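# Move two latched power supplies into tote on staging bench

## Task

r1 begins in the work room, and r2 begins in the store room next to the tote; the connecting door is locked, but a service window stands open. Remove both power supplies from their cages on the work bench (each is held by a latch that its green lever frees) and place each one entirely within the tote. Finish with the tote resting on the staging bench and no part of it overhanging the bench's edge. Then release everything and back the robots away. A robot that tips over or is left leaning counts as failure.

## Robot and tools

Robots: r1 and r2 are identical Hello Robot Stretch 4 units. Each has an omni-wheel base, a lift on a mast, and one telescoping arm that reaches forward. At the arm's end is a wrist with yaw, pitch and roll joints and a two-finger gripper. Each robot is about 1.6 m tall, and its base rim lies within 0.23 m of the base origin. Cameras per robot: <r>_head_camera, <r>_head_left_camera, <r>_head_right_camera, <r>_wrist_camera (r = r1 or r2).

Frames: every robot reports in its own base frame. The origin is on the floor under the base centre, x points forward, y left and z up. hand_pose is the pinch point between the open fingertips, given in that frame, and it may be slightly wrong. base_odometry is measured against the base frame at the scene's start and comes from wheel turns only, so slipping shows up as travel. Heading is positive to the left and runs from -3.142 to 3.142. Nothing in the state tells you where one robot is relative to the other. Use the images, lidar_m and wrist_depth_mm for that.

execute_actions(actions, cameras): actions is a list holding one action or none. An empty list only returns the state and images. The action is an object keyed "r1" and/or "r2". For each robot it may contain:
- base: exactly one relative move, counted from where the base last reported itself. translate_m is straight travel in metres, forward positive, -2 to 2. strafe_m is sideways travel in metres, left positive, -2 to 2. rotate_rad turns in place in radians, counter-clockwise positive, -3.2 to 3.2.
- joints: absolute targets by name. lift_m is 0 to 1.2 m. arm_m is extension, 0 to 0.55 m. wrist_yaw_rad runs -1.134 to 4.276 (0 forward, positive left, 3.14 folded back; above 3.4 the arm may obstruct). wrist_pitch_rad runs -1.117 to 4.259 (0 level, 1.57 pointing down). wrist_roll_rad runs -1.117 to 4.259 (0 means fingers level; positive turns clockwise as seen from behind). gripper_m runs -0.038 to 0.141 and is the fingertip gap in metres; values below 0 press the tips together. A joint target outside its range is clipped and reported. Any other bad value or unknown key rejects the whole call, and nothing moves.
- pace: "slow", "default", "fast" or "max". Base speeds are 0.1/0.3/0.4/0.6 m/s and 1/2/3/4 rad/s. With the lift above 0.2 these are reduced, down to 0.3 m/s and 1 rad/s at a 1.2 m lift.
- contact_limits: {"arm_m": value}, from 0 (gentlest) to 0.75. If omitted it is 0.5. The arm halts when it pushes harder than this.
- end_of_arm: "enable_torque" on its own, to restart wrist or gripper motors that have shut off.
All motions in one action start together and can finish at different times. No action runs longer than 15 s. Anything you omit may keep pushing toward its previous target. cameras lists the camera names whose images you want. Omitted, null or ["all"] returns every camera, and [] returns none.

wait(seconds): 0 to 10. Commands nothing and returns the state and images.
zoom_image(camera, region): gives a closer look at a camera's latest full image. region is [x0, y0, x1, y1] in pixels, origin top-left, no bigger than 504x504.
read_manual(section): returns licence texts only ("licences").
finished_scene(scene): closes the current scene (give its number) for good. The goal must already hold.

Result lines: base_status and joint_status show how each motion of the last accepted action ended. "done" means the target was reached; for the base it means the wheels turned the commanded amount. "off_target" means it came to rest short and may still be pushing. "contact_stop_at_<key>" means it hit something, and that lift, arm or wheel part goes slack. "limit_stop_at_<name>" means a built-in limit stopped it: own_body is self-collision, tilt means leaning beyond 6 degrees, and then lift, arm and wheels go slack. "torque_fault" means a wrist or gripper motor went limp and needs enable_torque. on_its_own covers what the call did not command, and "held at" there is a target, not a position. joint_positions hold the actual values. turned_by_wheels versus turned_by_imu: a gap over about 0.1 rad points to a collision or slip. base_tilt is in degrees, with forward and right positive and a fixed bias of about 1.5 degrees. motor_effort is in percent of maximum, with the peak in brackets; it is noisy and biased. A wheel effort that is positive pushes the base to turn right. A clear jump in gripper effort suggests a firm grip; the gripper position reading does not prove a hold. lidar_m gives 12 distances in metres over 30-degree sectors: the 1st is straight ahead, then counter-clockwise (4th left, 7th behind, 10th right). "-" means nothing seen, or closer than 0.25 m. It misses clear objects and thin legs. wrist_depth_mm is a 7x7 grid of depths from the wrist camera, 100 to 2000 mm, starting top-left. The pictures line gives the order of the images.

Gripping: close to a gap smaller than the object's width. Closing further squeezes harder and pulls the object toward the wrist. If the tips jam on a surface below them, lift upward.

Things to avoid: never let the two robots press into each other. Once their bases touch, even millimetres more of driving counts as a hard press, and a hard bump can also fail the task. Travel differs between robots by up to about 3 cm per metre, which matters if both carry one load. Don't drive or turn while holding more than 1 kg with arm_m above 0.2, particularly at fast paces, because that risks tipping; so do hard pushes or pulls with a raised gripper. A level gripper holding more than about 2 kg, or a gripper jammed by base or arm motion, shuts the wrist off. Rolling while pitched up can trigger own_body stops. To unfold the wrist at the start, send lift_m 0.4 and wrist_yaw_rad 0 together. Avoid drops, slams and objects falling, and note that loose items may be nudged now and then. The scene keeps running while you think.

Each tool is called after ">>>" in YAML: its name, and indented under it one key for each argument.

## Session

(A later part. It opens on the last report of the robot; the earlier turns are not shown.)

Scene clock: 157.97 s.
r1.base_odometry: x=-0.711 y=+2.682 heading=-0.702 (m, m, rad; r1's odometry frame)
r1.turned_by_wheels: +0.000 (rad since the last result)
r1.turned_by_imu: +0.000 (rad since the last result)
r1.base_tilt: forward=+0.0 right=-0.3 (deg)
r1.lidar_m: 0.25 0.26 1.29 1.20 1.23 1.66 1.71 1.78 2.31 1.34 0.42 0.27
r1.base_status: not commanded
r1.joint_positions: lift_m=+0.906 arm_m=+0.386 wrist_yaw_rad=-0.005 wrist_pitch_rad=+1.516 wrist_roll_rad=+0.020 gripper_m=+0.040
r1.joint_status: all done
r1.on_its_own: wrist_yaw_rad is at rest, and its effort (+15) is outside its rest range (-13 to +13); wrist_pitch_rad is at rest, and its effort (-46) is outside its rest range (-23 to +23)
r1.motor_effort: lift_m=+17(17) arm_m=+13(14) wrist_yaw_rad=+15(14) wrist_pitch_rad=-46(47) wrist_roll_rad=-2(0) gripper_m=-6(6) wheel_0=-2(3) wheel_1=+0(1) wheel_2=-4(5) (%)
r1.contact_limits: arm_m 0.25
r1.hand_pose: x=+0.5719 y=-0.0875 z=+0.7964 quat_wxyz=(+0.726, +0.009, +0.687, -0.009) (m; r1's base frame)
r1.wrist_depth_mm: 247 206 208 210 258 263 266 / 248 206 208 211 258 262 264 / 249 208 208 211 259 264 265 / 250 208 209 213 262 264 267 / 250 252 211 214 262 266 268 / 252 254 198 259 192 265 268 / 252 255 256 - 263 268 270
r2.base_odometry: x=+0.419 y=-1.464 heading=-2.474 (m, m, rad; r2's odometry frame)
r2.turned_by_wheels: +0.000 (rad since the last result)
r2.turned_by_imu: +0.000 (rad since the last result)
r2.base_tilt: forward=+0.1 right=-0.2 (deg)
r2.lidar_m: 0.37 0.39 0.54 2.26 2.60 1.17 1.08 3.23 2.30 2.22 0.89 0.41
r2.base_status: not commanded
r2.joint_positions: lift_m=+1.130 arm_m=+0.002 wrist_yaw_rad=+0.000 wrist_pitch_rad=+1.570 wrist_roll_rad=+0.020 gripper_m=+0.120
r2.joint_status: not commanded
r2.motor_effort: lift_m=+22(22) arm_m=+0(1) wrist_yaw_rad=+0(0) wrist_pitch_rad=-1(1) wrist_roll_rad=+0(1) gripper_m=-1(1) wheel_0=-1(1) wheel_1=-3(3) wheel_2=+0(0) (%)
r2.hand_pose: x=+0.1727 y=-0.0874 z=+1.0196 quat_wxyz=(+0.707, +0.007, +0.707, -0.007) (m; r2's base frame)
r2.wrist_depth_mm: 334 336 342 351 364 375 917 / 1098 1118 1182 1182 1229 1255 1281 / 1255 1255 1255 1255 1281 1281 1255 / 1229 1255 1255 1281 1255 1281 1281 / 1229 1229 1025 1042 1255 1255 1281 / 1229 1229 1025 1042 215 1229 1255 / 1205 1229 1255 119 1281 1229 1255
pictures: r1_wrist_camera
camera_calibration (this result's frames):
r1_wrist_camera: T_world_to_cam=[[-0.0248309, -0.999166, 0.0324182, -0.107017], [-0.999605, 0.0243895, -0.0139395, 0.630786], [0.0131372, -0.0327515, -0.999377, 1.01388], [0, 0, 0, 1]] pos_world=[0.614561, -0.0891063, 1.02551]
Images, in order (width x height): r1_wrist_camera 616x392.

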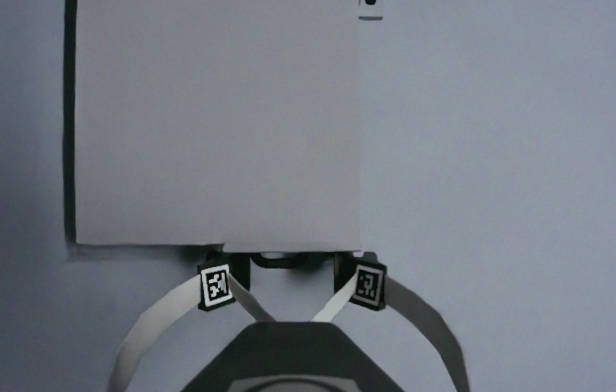

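>>> execute_actions:
  actions:
    - {"r1":{"joints":{"gripper_m":0.0,"lift_m":0.896},"pace":"slow"}}
  cameras: []

>>> execute_actions:
  actions:
    - {"r1":{"joints":{"gripper_m":-0.038,"lift_m":0.887},"pace":"slow"}}
  cameras: []

>>> execute_actions:
  actions:
    - {"r1":{"joints":{"arm_m":0.368},"pace":"slow"}}
  cameras: ["r1_wrist_camera"]

>>> zoom_image:
  camera: "r1_wrist_camera"
  region: [170,190,420,330]

Scene clock: 159.93 s.
r1.base_odometry: x=-0.711 y=+2.682 heading=-0.702 (m, m, rad; r1's odometry frame)
r1.turned_by_wheels: +0.000 (rad since the last result)
r1.turned_by_imu: +0.000 (rad since the last result)
r1.base_tilt: forward=-0.1 right=-0.3 (deg)
r1.lidar_m: 0.25 0.26 1.25 1.19 1.23 1.62 1.72 1.75 2.30 1.31 0.40 0.28
r1.base_status: not commanded
r1.joint_positions: lift_m=+0.896 arm_m=+0.386 wrist_yaw_rad=-0.006 wrist_pitch_rad=+1.517 wrist_roll_rad=+0.020 gripper_m=+0.001
r1.joint_status: all done
r1.on_its_own: wrist_yaw_rad is at rest, and its effort (+15) is outside its rest range (-13 to +13); wrist_pitch_rad is at rest, and its effort (-48) is outside its rest range (-23 to +23)
r1.motor_effort: lift_m=+19(21) arm_m=+13(13) wrist_yaw_rad=+15(16) wrist_pitch_rad=-48(50) wrist_roll_rad=-2(2) gripper_m=-23(24) wheel_0=-1(2) wheel_1=+0(0) wheel_2=-5(5) (%)
r1.hand_pose: x=+0.5716 y=-0.0875 z=+0.7862 quat_wxyz=(+0.726, +0.009, +0.688, -0.009) (m; r1's base frame)
r1.wrist_depth_mm: 234 192 195 197 244 248 251 / 236 193 196 198 245 248 250 / 236 195 196 198 247 250 253 / 236 195 198 199 248 251 253 / 238 239 198 200 250 252 253 / 240 241 187 248 189 253 256 / 241 243 245 - 250 254 257
r2.base_odometry: x=+0.419 y=-1.464 heading=-2.474 (m, m, rad; r2's odometry frame)
r2.turned_by_wheels: +0.000 (rad since the last result)
r2.turned_by_imu: +0.000 (rad since the last result)
r2.base_tilt: forward=+0.1 right=-0.2 (deg)
r2.lidar_m: 0.36 0.38 0.53 2.24 2.61 1.14 1.09 3.21 2.32 2.23 0.88 0.40
r2.base_status: not commanded
r2.joint_positions: lift_m=+1.130 arm_m=+0.002 wrist_yaw_rad=+0.000 wrist_pitch_rad=+1.570 wrist_roll_rad=+0.020 gripper_m=+0.120
r2.joint_status: not commanded
r2.motor_effort: lift_m=+22(22) arm_m=-1(0) wrist_yaw_rad=+0(0) wrist_pitch_rad=-1(1) wrist_roll_rad=-2(0) gripper_m=+0(1) wheel_0=-1(1) wheel_1=-3(3) wheel_2=+0(0) (%)
r2.hand_pose: x=+0.1727 y=-0.0874 z=+1.0196 quat_wxyz=(+0.707, +0.007, +0.707, -0.007) (m; r2's base frame)
r2.wrist_depth_mm: 332 336 343 349 359 373 931 / 1098 1118 1182 1160 1205 1281 1281 / 1255 1255 1255 1255 1255 1281 1281 / 1255 1255 1281 1255 1255 1281 1281 / 1229 1229 1042 1042 1255 1281 1281 / 1229 1255 1025 1042 216 1281 1255 / 1205 1229 1229 119 1255 1255 1255
pictures: none
No camera images: the call's "cameras" was empty. Leave "cameras" out to get every camera's image.

Scene clock: 161.37 s.
r1.base_odometry: x=-0.711 y=+2.682 heading=-0.702 (m, m, rad; r1's odometry frame)
r1.turned_by_wheels: +0.000 (rad since the last result)
r1.turned_by_imu: +0.000 (rad since the last result)
r1.base_tilt: forward=+0.0 right=-0.4 (deg)
r1.lidar_m: 0.25 0.27 1.26 1.17 1.23 1.66 1.71 1.79 2.31 1.35 0.40 0.28
r1.base_status: not commanded
r1.joint_positions: lift_m=+0.887 arm_m=+0.386 wrist_yaw_rad=-0.007 wrist_pitch_rad=+1.517 wrist_roll_rad=+0.020 gripper_m=-0.037
r1.joint_status: all done
r1.on_its_own: wrist_yaw_rad is at rest, and its effort (+19) is outside its rest range (-13 to +13); wrist_pitch_rad is at rest, and its effort (-51) is outside its rest range (-23 to +23)
r1.motor_effort: lift_m=+19(18) arm_m=+13(13) wrist_yaw_rad=+19(18) wrist_pitch_rad=-51(53) wrist_roll_rad=-2(1) gripper_m=-26(27) wheel_0=-1(1) wheel_1=+1(1) wheel_2=-6(6) (%)
r1.hand_pose: x=+0.5714 y=-0.0875 z=+0.7772 quat_wxyz=(+0.726, +0.010, +0.688, -0.009) (m; r1's base frame)
r1.wrist_depth_mm: 182 184 186 187 236 238 239 / 184 185 186 189 236 240 242 / 206 185 187 190 239 240 243 / 206 186 189 190 239 242 244 / 229 233 189 191 238 243 245 / 231 166 193 238 181 242 246 / 230 234 235 - 242 245 247
r2.base_odometry: x=+0.419 y=-1.464 heading=-2.474 (m, m, rad; r2's odometry frame)
r2.turned_by_wheels: +0.000 (rad since the last result)
r2.turned_by_imu: +0.000 (rad since the last result)
r2.base_tilt: forward=+0.2 right=-0.2 (deg)
r2.lidar_m: 0.38 0.40 0.54 2.23 2.61 1.16 1.07 3.24 2.33 2.23 0.88 0.39
r2.base_status: not commanded
r2.joint_positions: lift_m=+1.130 arm_m=+0.002 wrist_yaw_rad=+0.000 wrist_pitch_rad=+1.570 wrist_roll_rad=+0.020 gripper_m=+0.120
r2.joint_status: not commanded
r2.motor_effort: lift_m=+22(22) arm_m=+0(1) wrist_yaw_rad=+0(0) wrist_pitch_rad=-1(1) wrist_roll_rad=+0(1) gripper_m=+0(1) wheel_0=-1(1) wheel_1=-3(3) wheel_2=+0(0) (%)
r2.hand_pose: x=+0.1727 y=-0.0874 z=+1.0196 quat_wxyz=(+0.707, +0.007, +0.707, -0.007) (m; r2's base frame)
r2.wrist_depth_mm: 332 336 342 351 359 375 917 / 1098 1118 1182 1160 1229 1281 1281 / 1255 1255 1255 1255 1281 1281 1281 / 1255 1229 1255 1281 1255 1281 1281 / 1229 1229 1042 1042 1281 1281 1255 / 1229 1229 1025 1025 215 1281 1255 / 1205 1255 1255 119 1255 1255 1255
pictures: none
No camera images: the call's "cameras" was empty. Leave "cameras" out to get every camera's image.

Scene clock: 162.53 s.
r1.base_odometry: x=-0.711 y=+2.681 heading=-0.701 (m, m, rad; r1's odometry frame)
r1.turned_by_wheels: +0.000 (rad since the last result)
r1.turned_by_imu: +0.001 (rad since the last result)
r1.base_tilt: forward=+0.0 right=-0.3 (deg)
r1.lidar_m: 0.25 0.26 1.28 1.20 1.24 1.62 1.72 1.74 2.37 1.32 0.41 0.27
r1.base_status: not commanded
r1.joint_positions: lift_m=+0.887 arm_m=+0.370 wrist_yaw_rad=+0.003 wrist_pitch_rad=+1.490 wrist_roll_rad=+0.020 gripper_m=-0.037
r1.joint_status: all done
r1.on_its_own: wrist_pitch_rad is at rest, and its effort (+26) is outside its rest range (-23 to +23)
r1.motor_effort: lift_m=+22(22) arm_m=-12(13) wrist_yaw_rad=-11(17) wrist_pitch_rad=+26(50) wrist_roll_rad=-1(2) gripper_m=-26(28) wheel_0=-1(1) wheel_1=+0(1) wheel_2=+1(6) (%)
r1.hand_pose: x=+0.5646 y=-0.0873 z=+0.7775 quat_wxyz=(+0.735, +0.006, +0.678, -0.006) (m; r1's base frame)
r1.wrist_depth_mm: 233 190 192 193 243 244 249 / 233 189 192 193 240 246 247 / 231 189 191 193 242 244 248 / 231 190 191 195 241 244 246 / 232 234 192 194 242 245 246 / 230 164 193 239 182 245 247 / 231 234 236 - 243 244 246
r2.base_odometry: x=+0.419 y=-1.464 heading=-2.474 (m, m, rad; r2's odometry frame)
r2.turned_by_wheels: +0.000 (rad since the last result)
r2.turned_by_imu: +0.000 (rad since the last result)
r2.base_tilt: forward=+0.2 right=-0.2 (deg)
r2.lidar_m: 0.37 0.38 0.53 2.22 2.62 1.18 1.08 3.25 2.30 2.22 0.88 0.40
r2.base_status: not commanded
r2.joint_positions: lift_m=+1.130 arm_m=+0.002 wrist_yaw_rad=+0.000 wrist_pitch_rad=+1.570 wrist_roll_rad=+0.020 gripper_m=+0.120
r2.joint_status: not commanded
r2.motor_effort: lift_m=+22(22) arm_m=+0(0) wrist_yaw_rad=+0(0) wrist_pitch_rad=-1(1) wrist_roll_rad=+0(1) gripper_m=-2(1) wheel_0=-1(1) wheel_1=-3(3) wheel_2=+0(0) (%)
r2.hand_pose: x=+0.1727 y=-0.0874 z=+1.0196 quat_wxyz=(+0.707, +0.007, +0.707, -0.007) (m; r2's base frame)
r2.wrist_depth_mm: 332 336 342 351 362 373 917 / 1098 1138 1182 1182 1229 1281 1255 / 1255 1281 1281 1255 1281 1281 1308 / 1255 1229 1255 1255 1281 1255 1281 / 1229 1229 1025 1042 1281 1255 1281 / 1229 1229 1042 1025 216 1229 1255 / 1229 1229 1229 119 1255 1255 1255
pictures: r1_wrist_camera
camera_calibration (this result's frames):
r1_wrist_camera: T_world_to_cam=[[-0.017462, -0.999339, 0.0318745, -0.110179], [-0.999074, 0.0161857, -0.0398683, 0.64242], [0.039326, -0.0325411, -0.998696, 0.979788], [0, 0, 0, 1]] pos_world=[0.60137, -0.0886212, 1.00763]
Images, in order (width x height): r1_wrist_camera 616x392.

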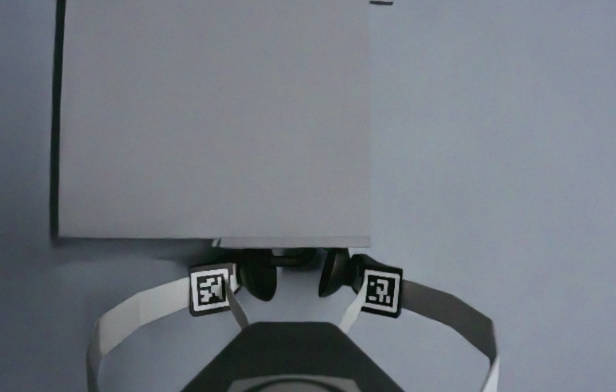

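Region (170, 190, 420, 330) of r1_wrist_camera's 616x392 image, scaled by 2.016; it fills the top 282 rows of this view, and the rest is white.

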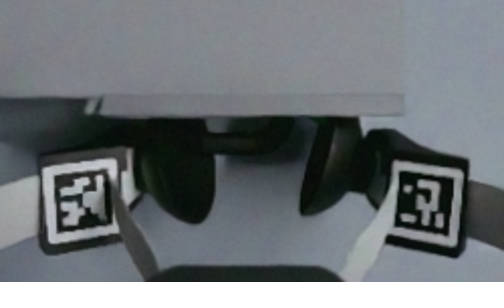

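>>> execute_actions:
  actions:
    - {"r1":{"joints":{"lift_m":0.881},"pace":"slow"}}
  cameras: []

>>> execute_actions:
  actions:
    - {"r1":{"joints":{"arm_m":0.363},"pace":"slow"}}
  cameras: ["r1_wrist_camera"]

>>> zoom_image:
  camera: "r1_wrist_camera"
  region: [170,190,420,330]

Scene clock: 163.40 s.
r1.base_odometry: x=-0.711 y=+2.681 heading=-0.701 (m, m, rad; r1's odometry frame)
r1.turned_by_wheels: +0.000 (rad since the last result)
r1.turned_by_imu: +0.000 (rad since the last result)
r1.base_tilt: forward=+0.0 right=-0.4 (deg)
r1.lidar_m: 0.25 0.26 1.28 1.19 1.24 1.65 1.72 1.77 2.38 1.32 0.37 0.27
r1.base_status: not commanded
r1.joint_positions: lift_m=+0.881 arm_m=+0.370 wrist_yaw_rad=+0.003 wrist_pitch_rad=+1.491 wrist_roll_rad=+0.021 gripper_m=-0.037
r1.joint_status: all done
r1.on_its_own: wrist_pitch_rad is at rest, and its effort (+25) is outside its rest range (-23 to +23)
r1.motor_effort: lift_m=+18(22) arm_m=-12(12) wrist_yaw_rad=-9(10) wrist_pitch_rad=+25(28) wrist_roll_rad=-3(4) gripper_m=-26(28) wheel_0=-1(1) wheel_1=+0(0) wheel_2=+1(1) (%)
r1.hand_pose: x=+0.5641 y=-0.0874 z=+0.7718 quat_wxyz=(+0.735, +0.007, +0.678, -0.006) (m; r1's base frame)
r1.wrist_depth_mm: 228 186 189 190 239 242 245 / 229 186 188 190 238 242 243 / 206 186 189 190 238 241 242 / 206 186 188 190 238 241 243 / 227 230 190 193 237 241 243 / 228 167 199 234 182 240 242 / 227 229 230 - 238 238 242
r2.base_odometry: x=+0.419 y=-1.464 heading=-2.474 (m, m, rad; r2's odometry frame)
r2.turned_by_wheels: +0.000 (rad since the last result)
r2.turned_by_imu: +0.000 (rad since the last result)
r2.base_tilt: forward=+0.1 right=-0.2 (deg)
r2.lidar_m: 0.36 0.37 0.51 2.26 2.61 1.17 1.10 3.23 2.31 2.20 0.90 0.39
r2.base_status: not commanded
r2.joint_positions: lift_m=+1.130 arm_m=+0.002 wrist_yaw_rad=+0.000 wrist_pitch_rad=+1.570 wrist_roll_rad=+0.020 gripper_m=+0.120
r2.joint_status: not commanded
r2.motor_effort: lift_m=+22(22) arm_m=+0(0) wrist_yaw_rad=+0(0) wrist_pitch_rad=-1(1) wrist_roll_rad=-1(1) gripper_m=-1(1) wheel_0=-1(1) wheel_1=-3(3) wheel_2=+0(0) (%)
r2.hand_pose: x=+0.1727 y=-0.0874 z=+1.0196 quat_wxyz=(+0.707, +0.007, +0.707, -0.007) (m; r2's base frame)
r2.wrist_depth_mm: 334 336 342 351 362 373 917 / 1098 1118 1160 1160 1229 1281 1281 / 1255 1255 1255 1281 1281 1255 1281 / 1255 1229 1255 1255 1255 1281 1281 / 1229 1255 1042 1042 1255 1255 1281 / 1229 1229 1042 1025 216 1255 1255 / 1229 1229 1229 119 1255 1255 1281
pictures: none
No camera images: the call's "cameras" was empty. Leave "cameras" out to get every camera's image.

Scene clock: 164.13 s.
r1.base_odometry: x=-0.711 y=+2.682 heading=-0.701 (m, m, rad; r1's odometry frame)
r1.turned_by_wheels: +0.000 (rad since the last result)
r1.turned_by_imu: +0.000 (rad since the last result)
r1.base_tilt: forward=+0.0 right=-0.4 (deg)
r1.lidar_m: 0.25 0.28 1.25 1.19 1.24 1.67 1.72 1.76 2.33 1.33 0.42 0.26
r1.base_status: not commanded
r1.joint_positions: lift_m=+0.881 arm_m=+0.365 wrist_yaw_rad=+0.000 wrist_pitch_rad=+1.500 wrist_roll_rad=+0.020 gripper_m=-0.037
r1.joint_status: all done
r1.motor_effort: lift_m=+19(18) arm_m=-9(12) wrist_yaw_rad=-2(12) wrist_pitch_rad=-1(33) wrist_roll_rad=-2(2) gripper_m=-19(27) wheel_0=+0(2) wheel_1=+0(1) wheel_2=-1(1) (%)
r1.hand_pose: x=+0.5559 y=-0.0874 z=+0.7715 quat_wxyz=(+0.732, +0.007, +0.682, -0.007) (m; r1's base frame)
r1.wrist_depth_mm: 226 185 187 188 236 240 242 / 183 185 186 189 237 240 241 / 205 185 186 189 237 239 242 / 204 185 187 189 237 240 242 / 227 230 232 199 236 241 242 / 228 229 181 201 176 239 242 / 229 230 232 - 238 241 243
r2.base_odometry: x=+0.419 y=-1.464 heading=-2.474 (m, m, rad; r2's odometry frame)
r2.turned_by_wheels: +0.000 (rad since the last result)
r2.turned_by_imu: +0.000 (rad since the last result)
r2.base_tilt: forward=+0.1 right=-0.2 (deg)
r2.lidar_m: 0.37 0.40 0.51 2.23 2.61 1.16 1.08 3.25 2.34 2.22 0.88 0.40
r2.base_status: not commanded
r2.joint_positions: lift_m=+1.130 arm_m=+0.002 wrist_yaw_rad=+0.000 wrist_pitch_rad=+1.570 wrist_roll_rad=+0.020 gripper_m=+0.120
r2.joint_status: not commanded
r2.motor_effort: lift_m=+22(22) arm_m=+0(0) wrist_yaw_rad=+0(0) wrist_pitch_rad=-2(1) wrist_roll_rad=+0(0) gripper_m=-1(0) wheel_0=-1(1) wheel_1=-3(3) wheel_2=-1(0) (%)
r2.hand_pose: x=+0.1727 y=-0.0874 z=+1.0196 quat_wxyz=(+0.707, +0.007, +0.707, -0.007) (m; r2's base frame)
r2.wrist_depth_mm: 332 336 342 351 359 373 904 / 1098 1138 1182 1182 1205 1229 1281 / 1255 1255 1281 1281 1255 1308 1281 / 1229 1229 1255 1255 1281 1281 1281 / 1229 1229 1042 1025 1229 1255 1281 / 1229 1229 1025 1042 216 1255 1255 / 1229 1229 1229 119 1255 1255 1255
pictures: r1_wrist_camera
camera_calibration (this result's frames):
r1_wrist_camera: T_world_to_cam=[[-0.0202392, -0.99928, 0.03208, -0.108826], [-0.999359, 0.0192719, -0.0301816, 0.626456], [0.0295417, -0.0326703, -0.999029, 0.979885], [0, 0, 0, 1]] pos_world=[0.594905, -0.0888074, 1.00133]
Images, in order (width x height): r1_wrist_camera 616x392.

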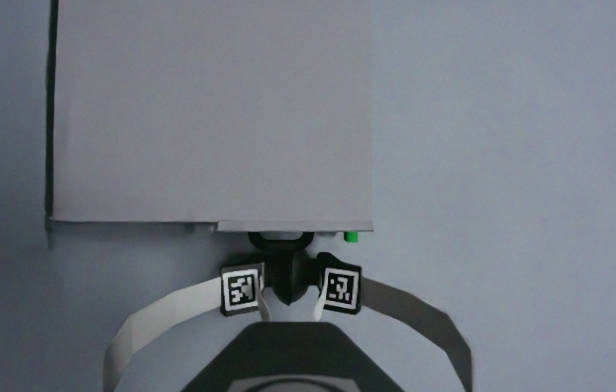

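Region (170, 190, 420, 330) of r1_wrist_camera's 616x392 image, scaled by 2.016; it fills the top 282 rows of this view, and the rest is white.

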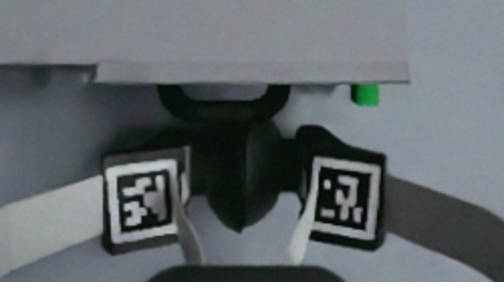

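>>> execute_actions:
  actions:
    - {"r1":{"joints":{"lift_m":0.90,"arm_m":0.08,"gripper_m":0.060,"wrist_roll_rad":0.0,"wrist_yaw_rad":-0.03},"pace":"fast"}}
  cameras: []

>>> execute_actions:
  actions:
    - {"r1":{"joints":{"wrist_pitch_rad":0.3}}}
  cameras: []

>>> execute_actions:
  actions:
    - {"r1":{"joints":{"lift_m":0.712,"arm_m":0.095}}}
  cameras: ["r1_wrist_camera"]

>>> zoom_image:
  camera: "r1_wrist_camera"
  region: [170,170,430,330]

Scene clock: 166.33 s.
r1.base_odometry: x=-0.711 y=+2.682 heading=-0.701 (m, m, rad; r1's odometry frame)
r1.turned_by_wheels: +0.000 (rad since the last result)
r1.turned_by_imu: +0.000 (rad since the last result)
r1.base_tilt: forward=-0.1 right=-0.3 (deg)
r1.lidar_m: 0.27 0.27 1.27 1.19 1.22 1.64 1.72 1.79 2.35 1.33 0.39 0.33
r1.base_status: not commanded
r1.joint_positions: lift_m=+0.900 arm_m=+0.082 wrist_yaw_rad=-0.030 wrist_pitch_rad=+1.500 wrist_roll_rad=+0.000 gripper_m=+0.060
r1.joint_status: all done
r1.motor_effort: lift_m=+23(24) arm_m=-9(10) wrist_yaw_rad=+0(5) wrist_pitch_rad=-2(1) wrist_roll_rad=-1(5) gripper_m=-3(18) wheel_0=+0(0) wheel_1=+0(0) wheel_2=-1(1) (%)
r1.hand_pose: x=+0.2701 y=-0.0880 z=+0.7902 quat_wxyz=(+0.731, +0.010, +0.682, -0.011) (m; r1's base frame)
r1.wrist_depth_mm: 247 248 251 253 258 259 263 / 246 249 251 255 258 260 262 / 248 249 253 255 258 259 263 / 247 248 253 255 257 259 262 / 247 250 252 788 1025 1025 1060 / 991 991 198 798 198 1025 1025 / 960 976 798 - 1025 1025 1042
r2.base_odometry: x=+0.419 y=-1.464 heading=-2.474 (m, m, rad; r2's odometry frame)
r2.turned_by_wheels: +0.000 (rad since the last result)
r2.turned_by_imu: +0.001 (rad since the last result)
r2.base_tilt: forward=+0.1 right=-0.2 (deg)
r2.lidar_m: 0.35 0.38 0.54 2.24 2.61 1.15 1.05 3.23 2.30 2.22 0.87 0.39
r2.base_status: not commanded
r2.joint_positions: lift_m=+1.130 arm_m=+0.002 wrist_yaw_rad=+0.000 wrist_pitch_rad=+1.570 wrist_roll_rad=+0.020 gripper_m=+0.120
r2.joint_status: not commanded
r2.motor_effort: lift_m=+22(22) arm_m=-1(1) wrist_yaw_rad=+0(0) wrist_pitch_rad=-1(1) wrist_roll_rad=+1(1) gripper_m=+0(1) wheel_0=-1(1) wheel_1=-3(3) wheel_2=+0(0) (%)
r2.hand_pose: x=+0.1727 y=-0.0874 z=+1.0196 quat_wxyz=(+0.707, +0.007, +0.707, -0.007) (m; r2's base frame)
r2.wrist_depth_mm: 332 336 342 349 364 375 917 / 1098 1118 1160 1160 1205 1255 1281 / 1255 1255 1255 1255 1281 1308 1281 / 1255 1255 1255 1255 1281 1281 1281 / 1229 1229 1025 1042 1281 1281 1281 / 1229 1255 1025 1042 216 1255 1281 / 1229 1229 1229 119 1229 1255 1255
pictures: none
No camera images: the call's "cameras" was empty. Leave "cameras" out to get every camera's image.

Scene clock: 167.60 s.
r1.base_odometry: x=-0.711 y=+2.682 heading=-0.701 (m, m, rad; r1's odometry frame)
r1.turned_by_wheels: +0.000 (rad since the last result)
r1.turned_by_imu: +0.000 (rad since the last result)
r1.base_tilt: forward=+0.0 right=-0.4 (deg)
r1.lidar_m: 0.26 0.25 1.27 1.16 1.24 1.63 1.70 1.76 2.34 1.35 0.40 0.28
r1.base_status: not commanded
r1.joint_positions: lift_m=+0.900 arm_m=+0.082 wrist_yaw_rad=-0.030 wrist_pitch_rad=+0.303 wrist_roll_rad=+0.000 gripper_m=+0.060
r1.joint_status: all done
r1.motor_effort: lift_m=+22(22) arm_m=-9(9) wrist_yaw_rad=-2(1) wrist_pitch_rad=-8(14) wrist_roll_rad=-3(4) gripper_m=-2(2) wheel_0=+0(0) wheel_1=+0(0) wheel_2=-1(1) (%)
r1.hand_pose: x=+0.5251 y=-0.0956 z=+0.9920 quat_wxyz=(+0.988, +0.002, +0.151, -0.015) (m; r1's base frame)
r1.wrist_depth_mm: - - - - - - - / - - - - - - - / - - - - - - - / - - - - - - - / 1863 741 580 654 691 699 707 / 1618 517 198 455 197 544 544 / 1281 410 384 - 459 442 449
r2.base_odometry: x=+0.419 y=-1.464 heading=-2.474 (m, m, rad; r2's odometry frame)
r2.turned_by_wheels: +0.000 (rad since the last result)
r2.turned_by_imu: +0.000 (rad since the last result)
r2.base_tilt: forward=+0.2 right=-0.3 (deg)
r2.lidar_m: 0.37 0.39 0.52 2.26 2.61 1.18 1.09 3.25 2.32 2.21 0.88 0.38
r2.base_status: not commanded
r2.joint_positions: lift_m=+1.130 arm_m=+0.002 wrist_yaw_rad=+0.000 wrist_pitch_rad=+1.570 wrist_roll_rad=+0.020 gripper_m=+0.120
r2.joint_status: not commanded
r2.motor_effort: lift_m=+22(22) arm_m=-1(0) wrist_yaw_rad=+0(0) wrist_pitch_rad=-2(1) wrist_roll_rad=+0(0) gripper_m=-1(1) wheel_0=-1(2) wheel_1=-3(3) wheel_2=+0(0) (%)
r2.hand_pose: x=+0.1727 y=-0.0874 z=+1.0196 quat_wxyz=(+0.707, +0.007, +0.707, -0.007) (m; r2's base frame)
r2.wrist_depth_mm: 332 334 343 349 359 375 904 / 1098 1118 1160 1182 1205 1281 1255 / 1255 1229 1255 1255 1255 1281 1281 / 1255 1255 1229 1255 1229 1255 1281 / 1229 1255 1025 1042 1255 1255 1281 / 1255 1229 1025 1025 215 1255 1281 / 1255 1229 1229 119 1255 1255 1255
pictures: none
No camera images: the call's "cameras" was empty. Leave "cameras" out to get every camera's image.

Scene clock: 169.47 s.
r1.base_odometry: x=-0.711 y=+2.682 heading=-0.701 (m, m, rad; r1's odometry frame)
r1.turned_by_wheels: +0.000 (rad since the last result)
r1.turned_by_imu: +0.000 (rad since the last result)
r1.base_tilt: forward=+0.0 right=-0.3 (deg)
r1.lidar_m: 0.25 0.27 1.25 1.20 1.21 1.63 1.70 1.78 2.37 1.34 0.38 0.28
r1.base_status: not commanded
r1.joint_positions: lift_m=+0.712 arm_m=+0.093 wrist_yaw_rad=-0.030 wrist_pitch_rad=+0.302 wrist_roll_rad=+0.000 gripper_m=+0.060
r1.joint_status: all done
r1.motor_effort: lift_m=+17(21) arm_m=+9(9) wrist_yaw_rad=-3(2) wrist_pitch_rad=-7(9) wrist_roll_rad=-2(1) gripper_m=-2(3) wheel_0=+0(0) wheel_1=+0(0) wheel_2=-1(1) (%)
r1.hand_pose: x=+0.5370 y=-0.0956 z=+0.8045 quat_wxyz=(+0.988, +0.002, +0.151, -0.015) (m; r1's base frame)
r1.wrist_depth_mm: - - - - - - - / - - - - - - - / - - 484 640 - - - / 462 349 303 332 445 455 466 / 296 297 271 276 320 324 327 / 234 236 198 236 198 251 252 / 195 195 205 - 211 203 208
r2.base_odometry: x=+0.419 y=-1.464 heading=-2.474 (m, m, rad; r2's odometry frame)
r2.turned_by_wheels: +0.000 (rad since the last result)
r2.turned_by_imu: +0.000 (rad since the last result)
r2.base_tilt: forward=+0.1 right=-0.2 (deg)
r2.lidar_m: 0.36 0.37 0.56 2.27 2.62 1.16 1.09 3.25 2.33 2.21 0.86 0.41
r2.base_status: not commanded
r2.joint_positions: lift_m=+1.130 arm_m=+0.002 wrist_yaw_rad=+0.000 wrist_pitch_rad=+1.570 wrist_roll_rad=+0.020 gripper_m=+0.120
r2.joint_status: not commanded
r2.motor_effort: lift_m=+22(22) arm_m=-1(0) wrist_yaw_rad=+0(0) wrist_pitch_rad=-1(1) wrist_roll_rad=-1(0) gripper_m=-1(2) wheel_0=-1(1) wheel_1=-3(3) wheel_2=+0(0) (%)
r2.hand_pose: x=+0.1727 y=-0.0874 z=+1.0196 quat_wxyz=(+0.707, +0.007, +0.707, -0.007) (m; r2's base frame)
r2.wrist_depth_mm: 332 336 343 351 362 373 904 / 1098 1138 1182 1182 1229 1229 1281 / 1255 1281 1255 1255 1281 1255 1255 / 1255 1229 1255 1255 1281 1281 1281 / 1229 1255 1042 1042 1255 1281 1255 / 1229 1255 1025 1025 216 1255 1281 / 1229 1255 1229 119 1229 1229 1255
pictures: r1_wrist_camera
camera_calibration (this result's frames):
r1_wrist_camera: T_world_to_cam=[[-0.0612015, -0.998052, 0.0120889, -0.0802811], [-0.336373, 0.00922054, -0.941684, 0.985049], [0.939738, -0.0616988, -0.336282, -0.011615], [0, 0, 0, 1]] pos_world=[0.337346, -0.089924, 0.924669]
Images, in order (width x height): r1_wrist_camera 616x392.

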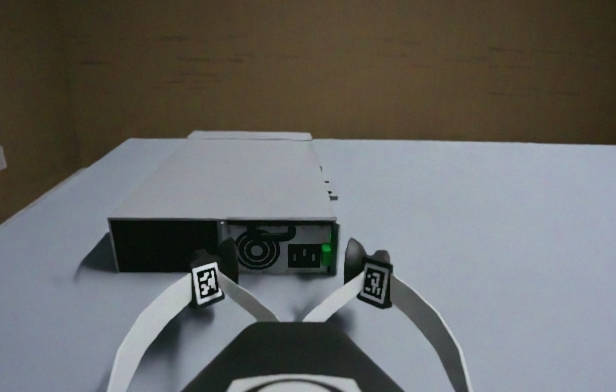

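Region (170, 170, 430, 330) of r1_wrist_camera's 616x392 image, scaled by 1.938; it fills the top 310 rows of this view, and the rest is white.

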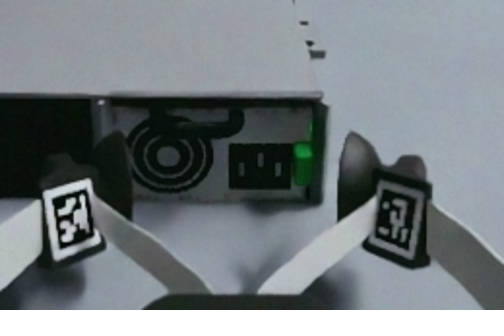

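>>> execute_actions:
  actions:
    - {"r1":{"base":{"strafe_m":0.003},"joints":{"lift_m":0.716,"arm_m":0.118},"pace":"slow","contact_limits":{"arm_m":0.12}}}
  cameras: ["r1_wrist_camera"]

>>> zoom_image:
  camera: "r1_wrist_camera"
  region: [170,170,430,330]

Scene clock: 172.30 s.
r1.base_odometry: x=-0.709 y=+2.684 heading=-0.701 (m, m, rad; r1's odometry frame)
r1.turned_by_wheels: +0.000 (rad since the last result)
r1.turned_by_imu: +0.000 (rad since the last result)
r1.base_tilt: forward=-0.1 right=-0.4 (deg)
r1.lidar_m: 0.25 0.26 1.27 1.18 1.23 1.66 1.72 1.81 2.39 1.33 0.38 0.28
r1.base_status: done
r1.joint_positions: lift_m=+0.716 arm_m=+0.116 wrist_yaw_rad=-0.030 wrist_pitch_rad=+0.302 wrist_roll_rad=+0.000 gripper_m=+0.060
r1.joint_status: all done
r1.motor_effort: lift_m=+23(24) arm_m=+9(8) wrist_yaw_rad=-1(0) wrist_pitch_rad=-7(8) wrist_roll_rad=-2(2) gripper_m=-3(2) wheel_0=-2(4) wheel_1=+0(4) wheel_2=+0(1) (%)
r1.contact_limits: arm_m 0.12
r1.hand_pose: x=+0.5600 y=-0.0956 z=+0.8081 quat_wxyz=(+0.988, +0.002, +0.151, -0.015) (m; r1's base frame)
r1.wrist_depth_mm: - - - - - - - / - - - - - - - / - - 492 647 - - - / 1808 389 310 340 452 466 480 / 301 278 251 252 324 330 332 / 237 240 198 241 198 256 256 / 198 200 209 - 214 208 211
r2.base_odometry: x=+0.419 y=-1.464 heading=-2.474 (m, m, rad; r2's odometry frame)
r2.turned_by_wheels: +0.000 (rad since the last result)
r2.turned_by_imu: +0.001 (rad since the last result)
r2.base_tilt: forward=+0.1 right=-0.2 (deg)
r2.lidar_m: 0.39 0.39 0.54 2.26 2.59 1.16 1.08 3.24 2.32 2.23 0.90 0.39
r2.base_status: not commanded
r2.joint_positions: lift_m=+1.130 arm_m=+0.002 wrist_yaw_rad=+0.000 wrist_pitch_rad=+1.570 wrist_roll_rad=+0.020 gripper_m=+0.120
r2.joint_status: not commanded
r2.motor_effort: lift_m=+22(22) arm_m=-1(0) wrist_yaw_rad=+0(0) wrist_pitch_rad=-1(1) wrist_roll_rad=-1(1) gripper_m=+0(0) wheel_0=-1(1) wheel_1=-3(3) wheel_2=+0(0) (%)
r2.hand_pose: x=+0.1727 y=-0.0874 z=+1.0196 quat_wxyz=(+0.707, +0.007, +0.707, -0.007) (m; r2's base frame)
r2.wrist_depth_mm: 332 334 342 349 362 373 917 / 1098 1138 1160 1160 1229 1255 1281 / 1229 1281 1255 1255 1281 1281 1281 / 1229 1255 1229 1281 1255 1281 1281 / 1229 1255 1042 1042 1255 1255 1281 / 1205 1255 1025 1025 216 1255 1255 / 1229 1205 1255 119 1229 1255 1255
pictures: r1_wrist_camera
camera_calibration (this result's frames):
r1_wrist_camera: T_world_to_cam=[[-0.0612016, -0.998052, 0.0120889, -0.0789176], [-0.336373, 0.00922061, -0.941684, 0.996076], [0.939738, -0.061699, -0.336282, -0.0320219], [0, 0, 0, 1]] pos_world=[0.360316, -0.089924, 0.928175]
Images, in order (width x height): r1_wrist_camera 616x392.

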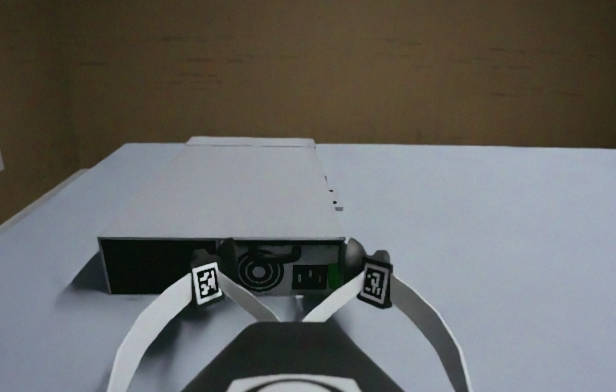

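Region (170, 170, 430, 330) of r1_wrist_camera's 616x392 image, scaled by 1.938; it fills the top 310 rows of this view, and the rest is white.

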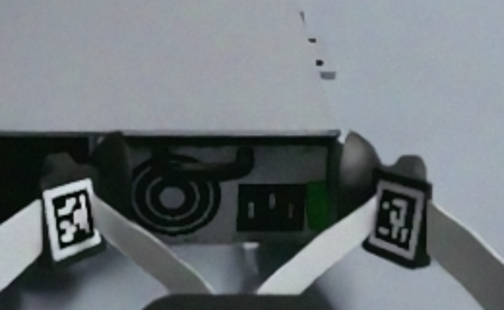

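>>> execute_actions:
  actions:
    - {"r1":{"base":{"strafe_m":0.006},"joints":{"gripper_m":0.040,"arm_m":0.121},"pace":"slow"}}
  cameras: []

>>> execute_actions:
  actions:
    - {"r1":{"joints":{"arm_m":0.134,"gripper_m":0.015},"pace":"slow","contact_limits":{"arm_m":0.3}}}
  cameras: ["r1_wrist_camera"]

>>> zoom_image:
  camera: "r1_wrist_camera"
  region: [170,170,430,330]

Scene clock: 173.63 s.
r1.base_odometry: x=-0.705 y=+2.688 heading=-0.702 (m, m, rad; r1's odometry frame)
r1.turned_by_wheels: +0.000 (rad since the last result)
r1.turned_by_imu: +0.000 (rad since the last result)
r1.base_tilt: forward=+0.0 right=-0.3 (deg)
r1.lidar_m: 0.25 0.27 1.25 1.19 1.20 1.60 1.71 1.78 2.33 1.34 0.42 0.27
r1.base_status: done
r1.joint_positions: lift_m=+0.716 arm_m=+0.119 wrist_yaw_rad=-0.034 wrist_pitch_rad=+0.303 wrist_roll_rad=+0.000 gripper_m=+0.040
r1.joint_status: all done
r1.motor_effort: lift_m=+23(23) arm_m=+9(9) wrist_yaw_rad=+10(19) wrist_pitch_rad=-9(10) wrist_roll_rad=+0(1) gripper_m=-6(6) wheel_0=-2(6) wheel_1=+0(4) wheel_2=-2(1) (%)
r1.hand_pose: x=+0.5625 y=-0.0967 z=+0.8079 quat_wxyz=(+0.988, +0.003, +0.151, -0.017) (m; r1's base frame)
r1.wrist_depth_mm: - - - - - - - / - - - - - - - / - - 496 647 - - - / 1921 389 310 319 449 466 477 / 303 276 241 247 324 330 336 / 237 240 196 239 197 255 256 / 198 196 208 - 215 206 212
r2.base_odometry: x=+0.419 y=-1.464 heading=-2.474 (m, m, rad; r2's odometry frame)
r2.turned_by_wheels: +0.000 (rad since the last result)
r2.turned_by_imu: +0.000 (rad since the last result)
r2.base_tilt: forward=+0.2 right=-0.2 (deg)
r2.lidar_m: 0.36 0.39 0.54 2.27 2.59 1.17 1.09 3.27 2.33 2.21 0.89 0.39
r2.base_status: not commanded
r2.joint_positions: lift_m=+1.130 arm_m=+0.002 wrist_yaw_rad=+0.000 wrist_pitch_rad=+1.570 wrist_roll_rad=+0.020 gripper_m=+0.120
r2.joint_status: not commanded
r2.motor_effort: lift_m=+22(22) arm_m=+0(0) wrist_yaw_rad=+0(0) wrist_pitch_rad=-1(0) wrist_roll_rad=-2(2) gripper_m=-1(1) wheel_0=-1(1) wheel_1=-3(3) wheel_2=+0(0) (%)
r2.hand_pose: x=+0.1727 y=-0.0874 z=+1.0196 quat_wxyz=(+0.707, +0.007, +0.707, -0.007) (m; r2's base frame)
r2.wrist_depth_mm: 334 334 342 349 362 375 917 / 1098 1138 1160 1160 1255 1281 1308 / 1229 1255 1255 1255 1255 1281 1281 / 1255 1255 1255 1255 1255 1255 1281 / 1229 1255 1042 1042 1229 1255 1255 / 1229 1229 1025 1025 215 1281 1281 / 1229 1229 1255 119 1229 1255 1255
pictures: none
No camera images: the call's "cameras" was empty. Leave "cameras" out to get every camera's image.

Scene clock: 174.93 s.
r1.base_odometry: x=-0.705 y=+2.689 heading=-0.702 (m, m, rad; r1's odometry frame)
r1.turned_by_wheels: +0.000 (rad since the last result)
r1.turned_by_imu: +0.000 (rad since the last result)
r1.base_tilt: forward=-0.1 right=-0.4 (deg)
r1.lidar_m: 0.26 0.27 1.25 1.18 1.24 1.62 1.72 1.78 2.34 1.33 0.41 0.28
r1.base_status: not commanded
r1.joint_positions: lift_m=+0.716 arm_m=+0.131 wrist_yaw_rad=-0.038 wrist_pitch_rad=+0.309 wrist_roll_rad=+0.000 gripper_m=+0.015
r1.joint_status: all done
r1.on_its_own: wrist_yaw_rad is at rest, and its effort (+22) is outside its rest range (-13 to +13); wrist_pitch_rad is at rest, and its effort (-28) is outside its rest range (-23 to +23)
r1.motor_effort: lift_m=+22(23) arm_m=+16(19) wrist_yaw_rad=+22(25) wrist_pitch_rad=-28(27) wrist_roll_rad=+0(2) gripper_m=-12(14) wheel_0=+1(2) wheel_1=+2(2) wheel_2=-8(8) (%)
r1.contact_limits: arm_m 0.3
r1.hand_pose: x=+0.5733 y=-0.0978 z=+0.8062 quat_wxyz=(+0.988, +0.003, +0.154, -0.019) (m; r1's base frame)
r1.wrist_depth_mm: - - - - - - - / - - - - - - - / - - 459 609 - - - / 430 353 297 306 433 449 459 / 294 258 231 236 315 320 325 / 233 220 203 236 190 250 251 / 195 193 205 - 211 204 207
r2.base_odometry: x=+0.419 y=-1.464 heading=-2.474 (m, m, rad; r2's odometry frame)
r2.turned_by_wheels: +0.000 (rad since the last result)
r2.turned_by_imu: +0.000 (rad since the last result)
r2.base_tilt: forward=+0.1 right=-0.2 (deg)
r2.lidar_m: 0.36 0.37 0.53 2.20 2.59 1.15 1.09 3.24 2.33 2.21 0.89 0.41
r2.base_status: not commanded
r2.joint_positions: lift_m=+1.130 arm_m=+0.002 wrist_yaw_rad=+0.000 wrist_pitch_rad=+1.570 wrist_roll_rad=+0.020 gripper_m=+0.120
r2.joint_status: not commanded
r2.motor_effort: lift_m=+22(22) arm_m=+0(0) wrist_yaw_rad=+0(0) wrist_pitch_rad=-1(2) wrist_roll_rad=-1(2) gripper_m=-1(0) wheel_0=-1(1) wheel_1=-3(3) wheel_2=+0(0) (%)
r2.hand_pose: x=+0.1727 y=-0.0874 z=+1.0196 quat_wxyz=(+0.707, +0.007, +0.707, -0.007) (m; r2's base frame)
r2.wrist_depth_mm: 332 336 343 349 362 375 917 / 1098 1138 1182 1160 1205 1255 1281 / 1229 1255 1255 1255 1255 1255 1255 / 1229 1255 1281 1255 1255 1255 1255 / 1229 1255 1042 1025 1255 1281 1281 / 1229 1255 1025 1042 216 1229 1281 / 1229 1229 1255 119 1255 1255 1281
pictures: r1_wrist_camera
camera_calibration (this result's frames):
r1_wrist_camera: T_world_to_cam=[[-0.0688771, -0.997545, 0.0126122, -0.076167], [-0.342817, 0.0117941, -0.939328, 1.0009], [0.936874, -0.0690219, -0.342787, -0.0391538], [0, 0, 0, 1]] pos_world=[0.374561, -0.0904873, 0.927712]
Images, in order (width x height): r1_wrist_camera 616x392.

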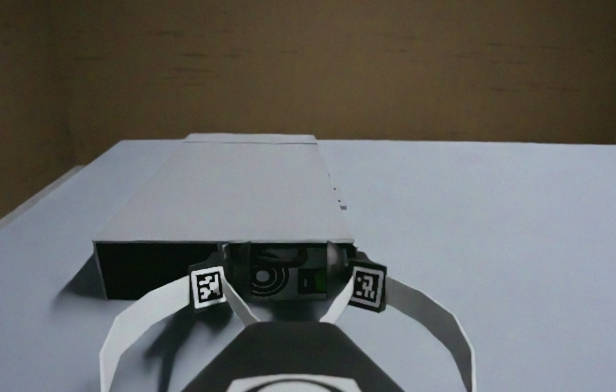

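Region (170, 170, 430, 330) of r1_wrist_camera's 616x392 image, scaled by 1.938; it fills the top 310 rows of this view, and the rest is white.

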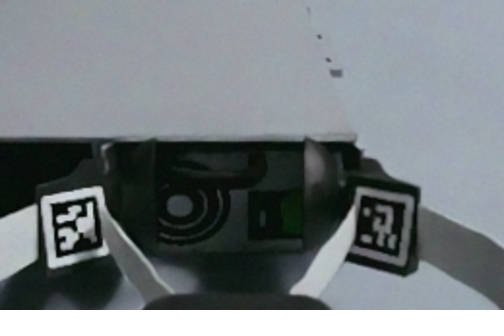

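>>> execute_actions:
  actions:
    - {"r1":{"joints":{"gripper_m":-0.015},"pace":"slow"}}
  cameras: []

>>> execute_actions:
  actions:
    - {"r1":{"joints":{"arm_m":0.143,"gripper_m":-0.038,"lift_m":0.710},"pace":"slow","contact_limits":{"arm_m":0.35}}}
  cameras: ["r1_wrist_camera"]

>>> zoom_image:
  camera: "r1_wrist_camera"
  region: [170,170,430,330]

Scene clock: 176.40 s.
r1.base_odometry: x=-0.705 y=+2.688 heading=-0.701 (m, m, rad; r1's odometry frame)
r1.turned_by_wheels: +0.001 (rad since the last result)
r1.turned_by_imu: +0.001 (rad since the last result)
r1.base_tilt: forward=-0.1 right=-0.4 (deg)
r1.lidar_m: 0.26 0.28 1.24 1.19 1.24 1.62 1.72 1.76 2.35 1.35 0.40 0.26
r1.base_status: not commanded
r1.joint_positions: lift_m=+0.716 arm_m=+0.132 wrist_yaw_rad=-0.030 wrist_pitch_rad=+0.308 wrist_roll_rad=-0.002 gripper_m=-0.014
r1.joint_status: all done
r1.on_its_own: wrist_pitch_rad is at rest, and its effort (-25) is outside its rest range (-23 to +23)
r1.motor_effort: lift_m=+22(22) arm_m=+10(16) wrist_yaw_rad=-2(21) wrist_pitch_rad=-25(27) wrist_roll_rad=+4(5) gripper_m=-26(29) wheel_0=+2(2) wheel_1=+2(2) wheel_2=-2(8) (%)
r1.hand_pose: x=+0.5754 y=-0.0955 z=+0.8065 quat_wxyz=(+0.988, +0.001, +0.153, -0.014) (m; r1's base frame)
r1.wrist_depth_mm: - - - - - - - / - - - - - - - / - - 466 615 - - - / 1921 379 298 306 439 452 466 / 293 268 231 236 317 322 325 / 233 219 185 236 186 250 252 / 194 195 205 - 212 204 209
r2.base_odometry: x=+0.419 y=-1.464 heading=-2.474 (m, m, rad; r2's odometry frame)
r2.turned_by_wheels: +0.000 (rad since the last result)
r2.turned_by_imu: +0.000 (rad since the last result)
r2.base_tilt: forward=+0.1 right=-0.2 (deg)
r2.lidar_m: 0.37 0.40 0.55 2.21 2.61 1.17 1.08 3.26 2.32 2.21 0.88 0.41
r2.base_status: not commanded
r2.joint_positions: lift_m=+1.130 arm_m=+0.002 wrist_yaw_rad=+0.000 wrist_pitch_rad=+1.570 wrist_roll_rad=+0.020 gripper_m=+0.120
r2.joint_status: not commanded
r2.motor_effort: lift_m=+22(22) arm_m=-1(0) wrist_yaw_rad=+0(0) wrist_pitch_rad=-2(0) wrist_roll_rad=+1(2) gripper_m=+0(1) wheel_0=-1(1) wheel_1=-3(3) wheel_2=+0(0) (%)
r2.hand_pose: x=+0.1727 y=-0.0874 z=+1.0196 quat_wxyz=(+0.707, +0.007, +0.707, -0.007) (m; r2's base frame)
r2.wrist_depth_mm: 332 334 342 351 362 373 917 / 1078 1118 1182 1182 1229 1281 1255 / 1229 1255 1255 1255 1255 1255 1308 / 1255 1255 1255 1255 1255 1255 1255 / 1229 1229 1042 1025 1255 1281 1255 / 1229 1229 1025 1025 215 1255 1281 / 1229 1229 1229 119 1229 1255 1255
pictures: none
No camera images: the call's "cameras" was empty. Leave "cameras" out to get every camera's image.

Scene clock: 177.47 s.
r1.base_odometry: x=-0.705 y=+2.689 heading=-0.701 (m, m, rad; r1's odometry frame)
r1.turned_by_wheels: +0.000 (rad since the last result)
r1.turned_by_imu: +0.000 (rad since the last result)
r1.base_tilt: forward=-0.1 right=-0.4 (deg)
r1.lidar_m: 0.25 0.25 1.27 1.18 1.22 1.64 1.70 1.78 2.36 1.32 0.38 0.29
r1.base_status: not commanded
r1.joint_positions: lift_m=+0.710 arm_m=+0.140 wrist_yaw_rad=-0.035 wrist_pitch_rad=+0.305 wrist_roll_rad=-0.002 gripper_m=-0.037
r1.joint_status: all done
r1.motor_effort: lift_m=+14(20) arm_m=+15(14) wrist_yaw_rad=+13(17) wrist_pitch_rad=-15(24) wrist_roll_rad=+6(5) gripper_m=-24(23) wheel_0=+3(3) wheel_1=+3(3) wheel_2=-6(6) (%)
r1.contact_limits: arm_m 0.35
r1.hand_pose: x=+0.5831 y=-0.0970 z=+0.8020 quat_wxyz=(+0.988, +0.002, +0.152, -0.017) (m; r1's base frame)
r1.wrist_depth_mm: - - - - - - - / - - - - - - - / - - 459 615 - - - / 430 349 291 300 436 445 459 / 289 236 224 229 315 315 320 / 228 163 193 231 183 236 247 / 186 192 200 - 208 200 204
r2.base_odometry: x=+0.419 y=-1.464 heading=-2.474 (m, m, rad; r2's odometry frame)
r2.turned_by_wheels: +0.000 (rad since the last result)
r2.turned_by_imu: +0.000 (rad since the last result)
r2.base_tilt: forward=+0.1 right=-0.1 (deg)
r2.lidar_m: 0.37 0.40 0.52 2.23 2.60 1.14 1.08 3.22 2.33 2.23 0.90 0.40
r2.base_status: not commanded
r2.joint_positions: lift_m=+1.130 arm_m=+0.002 wrist_yaw_rad=+0.000 wrist_pitch_rad=+1.570 wrist_roll_rad=+0.020 gripper_m=+0.120
r2.joint_status: not commanded
r2.motor_effort: lift_m=+22(22) arm_m=-1(0) wrist_yaw_rad=+0(0) wrist_pitch_rad=-1(0) wrist_roll_rad=+2(0) gripper_m=-1(1) wheel_0=-1(1) wheel_1=-3(3) wheel_2=+0(0) (%)
r2.hand_pose: x=+0.1727 y=-0.0874 z=+1.0196 quat_wxyz=(+0.707, +0.007, +0.707, -0.007) (m; r2's base frame)
r2.wrist_depth_mm: 334 336 342 351 359 373 931 / 1098 1118 1182 1160 1255 1255 1281 / 1255 1281 1255 1255 1281 1281 1281 / 1229 1229 1229 1255 1255 1255 1281 / 1229 1229 1025 1042 1281 1281 1281 / 1229 1255 1025 1025 215 1255 1281 / 1229 1229 1229 119 1255 1255 1255
pictures: r1_wrist_camera
camera_calibration (this result's frames):
r1_wrist_camera: T_world_to_cam=[[-0.065454, -0.99775, 0.0145368, -0.0782423], [-0.338967, 0.00853033, -0.94076, 0.99887], [0.938519, -0.066504, -0.338763, -0.0536876], [0, 0, 0, 1]] pos_world=[0.38385, -0.0901573, 0.922647]
Images, in order (width x height): r1_wrist_camera 616x392.

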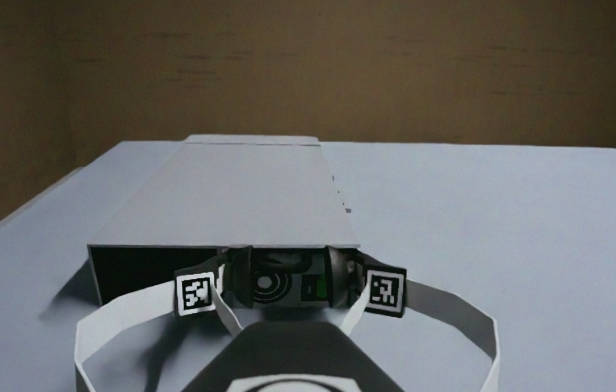

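Region (170, 170, 430, 330) of r1_wrist_camera's 616x392 image, scaled by 1.938; it fills the top 310 rows of this view, and the rest is white.

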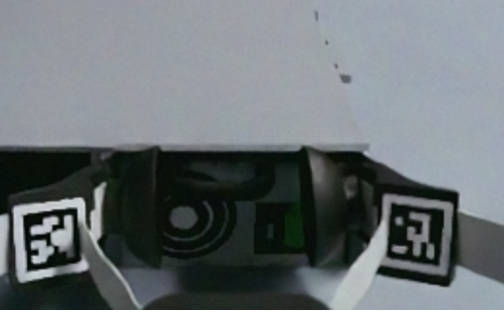

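>>> execute_actions:
  actions:
    - {"r1":{"joints":{"arm_m":0.130},"pace":"slow"}}
  cameras: ["r1_wrist_camera"]

>>> zoom_image:
  camera: "r1_wrist_camera"
  region: [170,170,430,330]

Scene clock: 178.60 s.
r1.base_odometry: x=-0.705 y=+2.688 heading=-0.701 (m, m, rad; r1's odometry frame)
r1.turned_by_wheels: +0.001 (rad since the last result)
r1.turned_by_imu: +0.001 (rad since the last result)
r1.base_tilt: forward=+0.0 right=-0.4 (deg)
r1.lidar_m: 0.25 0.26 1.25 1.18 1.20 1.65 1.69 1.77 2.31 1.35 0.40 0.27
r1.base_status: not commanded
r1.joint_positions: lift_m=+0.710 arm_m=+0.133 wrist_yaw_rad=-0.023 wrist_pitch_rad=+0.303 wrist_roll_rad=+0.000 gripper_m=-0.037
r1.joint_status: all done
r1.on_its_own: wrist_yaw_rad is at rest, and its effort (-22) is outside its rest range (-13 to +13)
r1.motor_effort: lift_m=+19(19) arm_m=-14(14) wrist_yaw_rad=-22(22) wrist_pitch_rad=-10(15) wrist_roll_rad=+1(7) gripper_m=-32(32) wheel_0=+2(3) wheel_1=+1(2) wheel_2=+4(6) (%)
r1.hand_pose: x=+0.5767 y=-0.0938 z=+0.8021 quat_wxyz=(+0.988, +0.002, +0.151, -0.011) (m; r1's base frame)
r1.wrist_depth_mm: - - - - - - - / - - - - - - - / - - 462 609 - - - / 1863 373 290 297 433 442 455 / 290 264 225 227 310 315 320 / 229 163 181 231 182 245 247 / 191 190 200 - 206 198 203
r2.base_odometry: x=+0.419 y=-1.464 heading=-2.474 (m, m, rad; r2's odometry frame)
r2.turned_by_wheels: +0.000 (rad since the last result)
r2.turned_by_imu: +0.000 (rad since the last result)
r2.base_tilt: forward=+0.1 right=-0.2 (deg)
r2.lidar_m: 0.38 0.40 0.54 2.23 2.58 1.14 1.08 3.25 2.32 2.21 0.86 0.41
r2.base_status: not commanded
r2.joint_positions: lift_m=+1.130 arm_m=+0.002 wrist_yaw_rad=+0.000 wrist_pitch_rad=+1.570 wrist_roll_rad=+0.020 gripper_m=+0.120
r2.joint_status: not commanded
r2.motor_effort: lift_m=+22(22) arm_m=+0(0) wrist_yaw_rad=+0(0) wrist_pitch_rad=-1(1) wrist_roll_rad=-1(1) gripper_m=-1(0) wheel_0=-1(1) wheel_1=-3(3) wheel_2=+0(0) (%)
r2.hand_pose: x=+0.1727 y=-0.0874 z=+1.0196 quat_wxyz=(+0.707, +0.007, +0.707, -0.007) (m; r2's base frame)
r2.wrist_depth_mm: 332 336 342 351 362 373 917 / 1098 1138 1182 1182 1205 1281 1281 / 1229 1255 1255 1281 1281 1255 1281 / 1255 1255 1255 1255 1255 1281 1255 / 1229 1255 1042 1025 1255 1255 1255 / 1255 1229 1025 1042 215 1255 1255 / 1229 1229 1229 119 1229 1255 1255
pictures: r1_wrist_camera
camera_calibration (this result's frames):
r1_wrist_camera: T_world_to_cam=[[-0.05418, -0.99845, 0.0127696, -0.0805973], [-0.337321, 0.00626484, -0.941369, 0.996105], [0.939829, -0.0553108, -0.337138, -0.048353], [0, 0, 0, 1]] pos_world=[0.377084, -0.0893872, 0.92243]
Images, in order (width x height): r1_wrist_camera 616x392.

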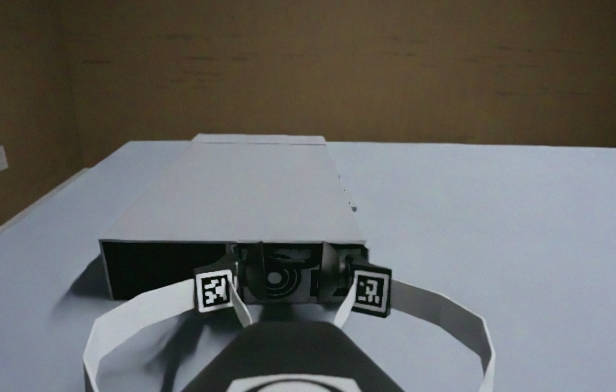

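Region (170, 170, 430, 330) of r1_wrist_camera's 616x392 image, scaled by 1.938; it fills the top 310 rows of this view, and the rest is white.

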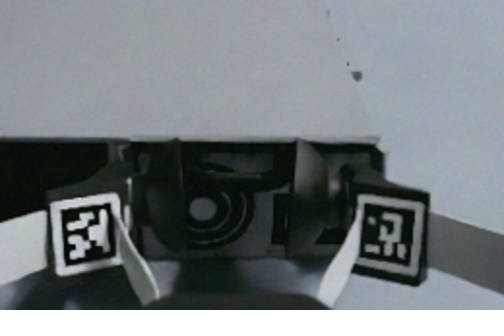

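>>> execute_actions:
  actions:
    - {"r1":{"base":{"strafe_m":-0.004},"joints":{"arm_m":0.127},"pace":"slow"}}
  cameras: ["r1_wrist_camera"]

>>> zoom_image:
  camera: "r1_wrist_camera"
  region: [170,170,430,330]

Scene clock: 179.43 s.
r1.base_odometry: x=-0.708 y=+2.685 heading=-0.700 (m, m, rad; r1's odometry frame)
r1.turned_by_wheels: +0.000 (rad since the last result)
r1.turned_by_imu: +0.001 (rad since the last result)
r1.base_tilt: forward=+0.0 right=-0.3 (deg)
r1.lidar_m: 0.25 0.26 1.26 1.18 1.21 1.61 1.71 1.79 2.35 1.33 0.40 0.25
r1.base_status: done
r1.joint_positions: lift_m=+0.710 arm_m=+0.130 wrist_yaw_rad=-0.020 wrist_pitch_rad=+0.303 wrist_roll_rad=+0.000 gripper_m=-0.037
r1.joint_status: all done
r1.on_its_own: wrist_yaw_rad is at rest, and its effort (-30) is outside its rest range (-13 to +13)
r1.motor_effort: lift_m=+19(20) arm_m=-15(16) wrist_yaw_rad=-30(31) wrist_pitch_rad=-8(10) wrist_roll_rad=+1(1) gripper_m=-32(33) wheel_0=+0(3) wheel_1=-2(8) wheel_2=+8(9) (%)
r1.hand_pose: x=+0.5742 y=-0.0929 z=+0.8023 quat_wxyz=(+0.989, +0.001, +0.151, -0.010) (m; r1's base frame)
r1.wrist_depth_mm: - - - - - - - / - - - - - - - / - - 466 621 - - - / 1863 373 291 300 436 445 459 / 291 250 228 227 312 317 320 / 229 161 195 232 182 245 246 / 193 191 201 - 206 198 204
r2.base_odometry: x=+0.419 y=-1.464 heading=-2.474 (m, m, rad; r2's odometry frame)
r2.turned_by_wheels: +0.000 (rad since the last result)
r2.turned_by_imu: +0.000 (rad since the last result)
r2.base_tilt: forward=+0.2 right=-0.2 (deg)
r2.lidar_m: 0.37 0.40 0.54 2.24 2.60 1.17 1.09 3.23 2.32 2.21 0.90 0.40
r2.base_status: not commanded
r2.joint_positions: lift_m=+1.130 arm_m=+0.002 wrist_yaw_rad=+0.000 wrist_pitch_rad=+1.570 wrist_roll_rad=+0.020 gripper_m=+0.120
r2.joint_status: not commanded
r2.motor_effort: lift_m=+22(22) arm_m=-1(0) wrist_yaw_rad=+0(0) wrist_pitch_rad=+0(0) wrist_roll_rad=-1(0) gripper_m=-1(1) wheel_0=-1(2) wheel_1=-3(3) wheel_2=+0(0) (%)
r2.hand_pose: x=+0.1727 y=-0.0874 z=+1.0196 quat_wxyz=(+0.707, +0.007, +0.707, -0.007) (m; r2's base frame)
r2.wrist_depth_mm: 334 334 342 351 362 373 917 / 1098 1118 1160 1182 1229 1255 1281 / 1255 1255 1255 1255 1255 1255 1281 / 1229 1255 1229 1255 1255 1255 1281 / 1229 1229 1025 1025 1255 1255 1308 / 1255 1229 1025 1025 215 1255 1281 / 1229 1255 1205 119 1255 1255 1281
pictures: r1_wrist_camera
camera_calibration (this result's frames):
r1_wrist_camera: T_world_to_cam=[[-0.0511381, -0.99861, 0.0127387, -0.081639], [-0.336578, 0.00522392, -0.941641, 0.995153], [0.940266, -0.0524413, -0.336377, -0.0464744], [0, 0, 0, 1]] pos_world=[0.37447, -0.0891614, 0.922484]
Images, in order (width x height): r1_wrist_camera 616x392.

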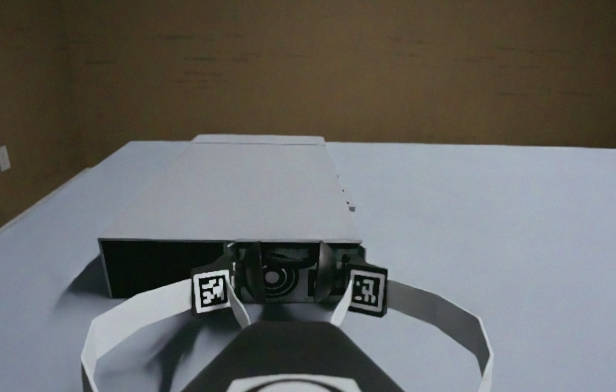

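Region (170, 170, 430, 330) of r1_wrist_camera's 616x392 image, scaled by 1.938; it fills the top 310 rows of this view, and the rest is white.

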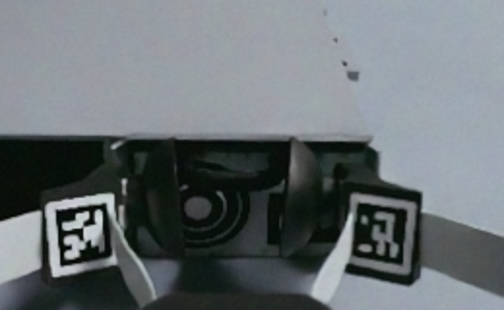

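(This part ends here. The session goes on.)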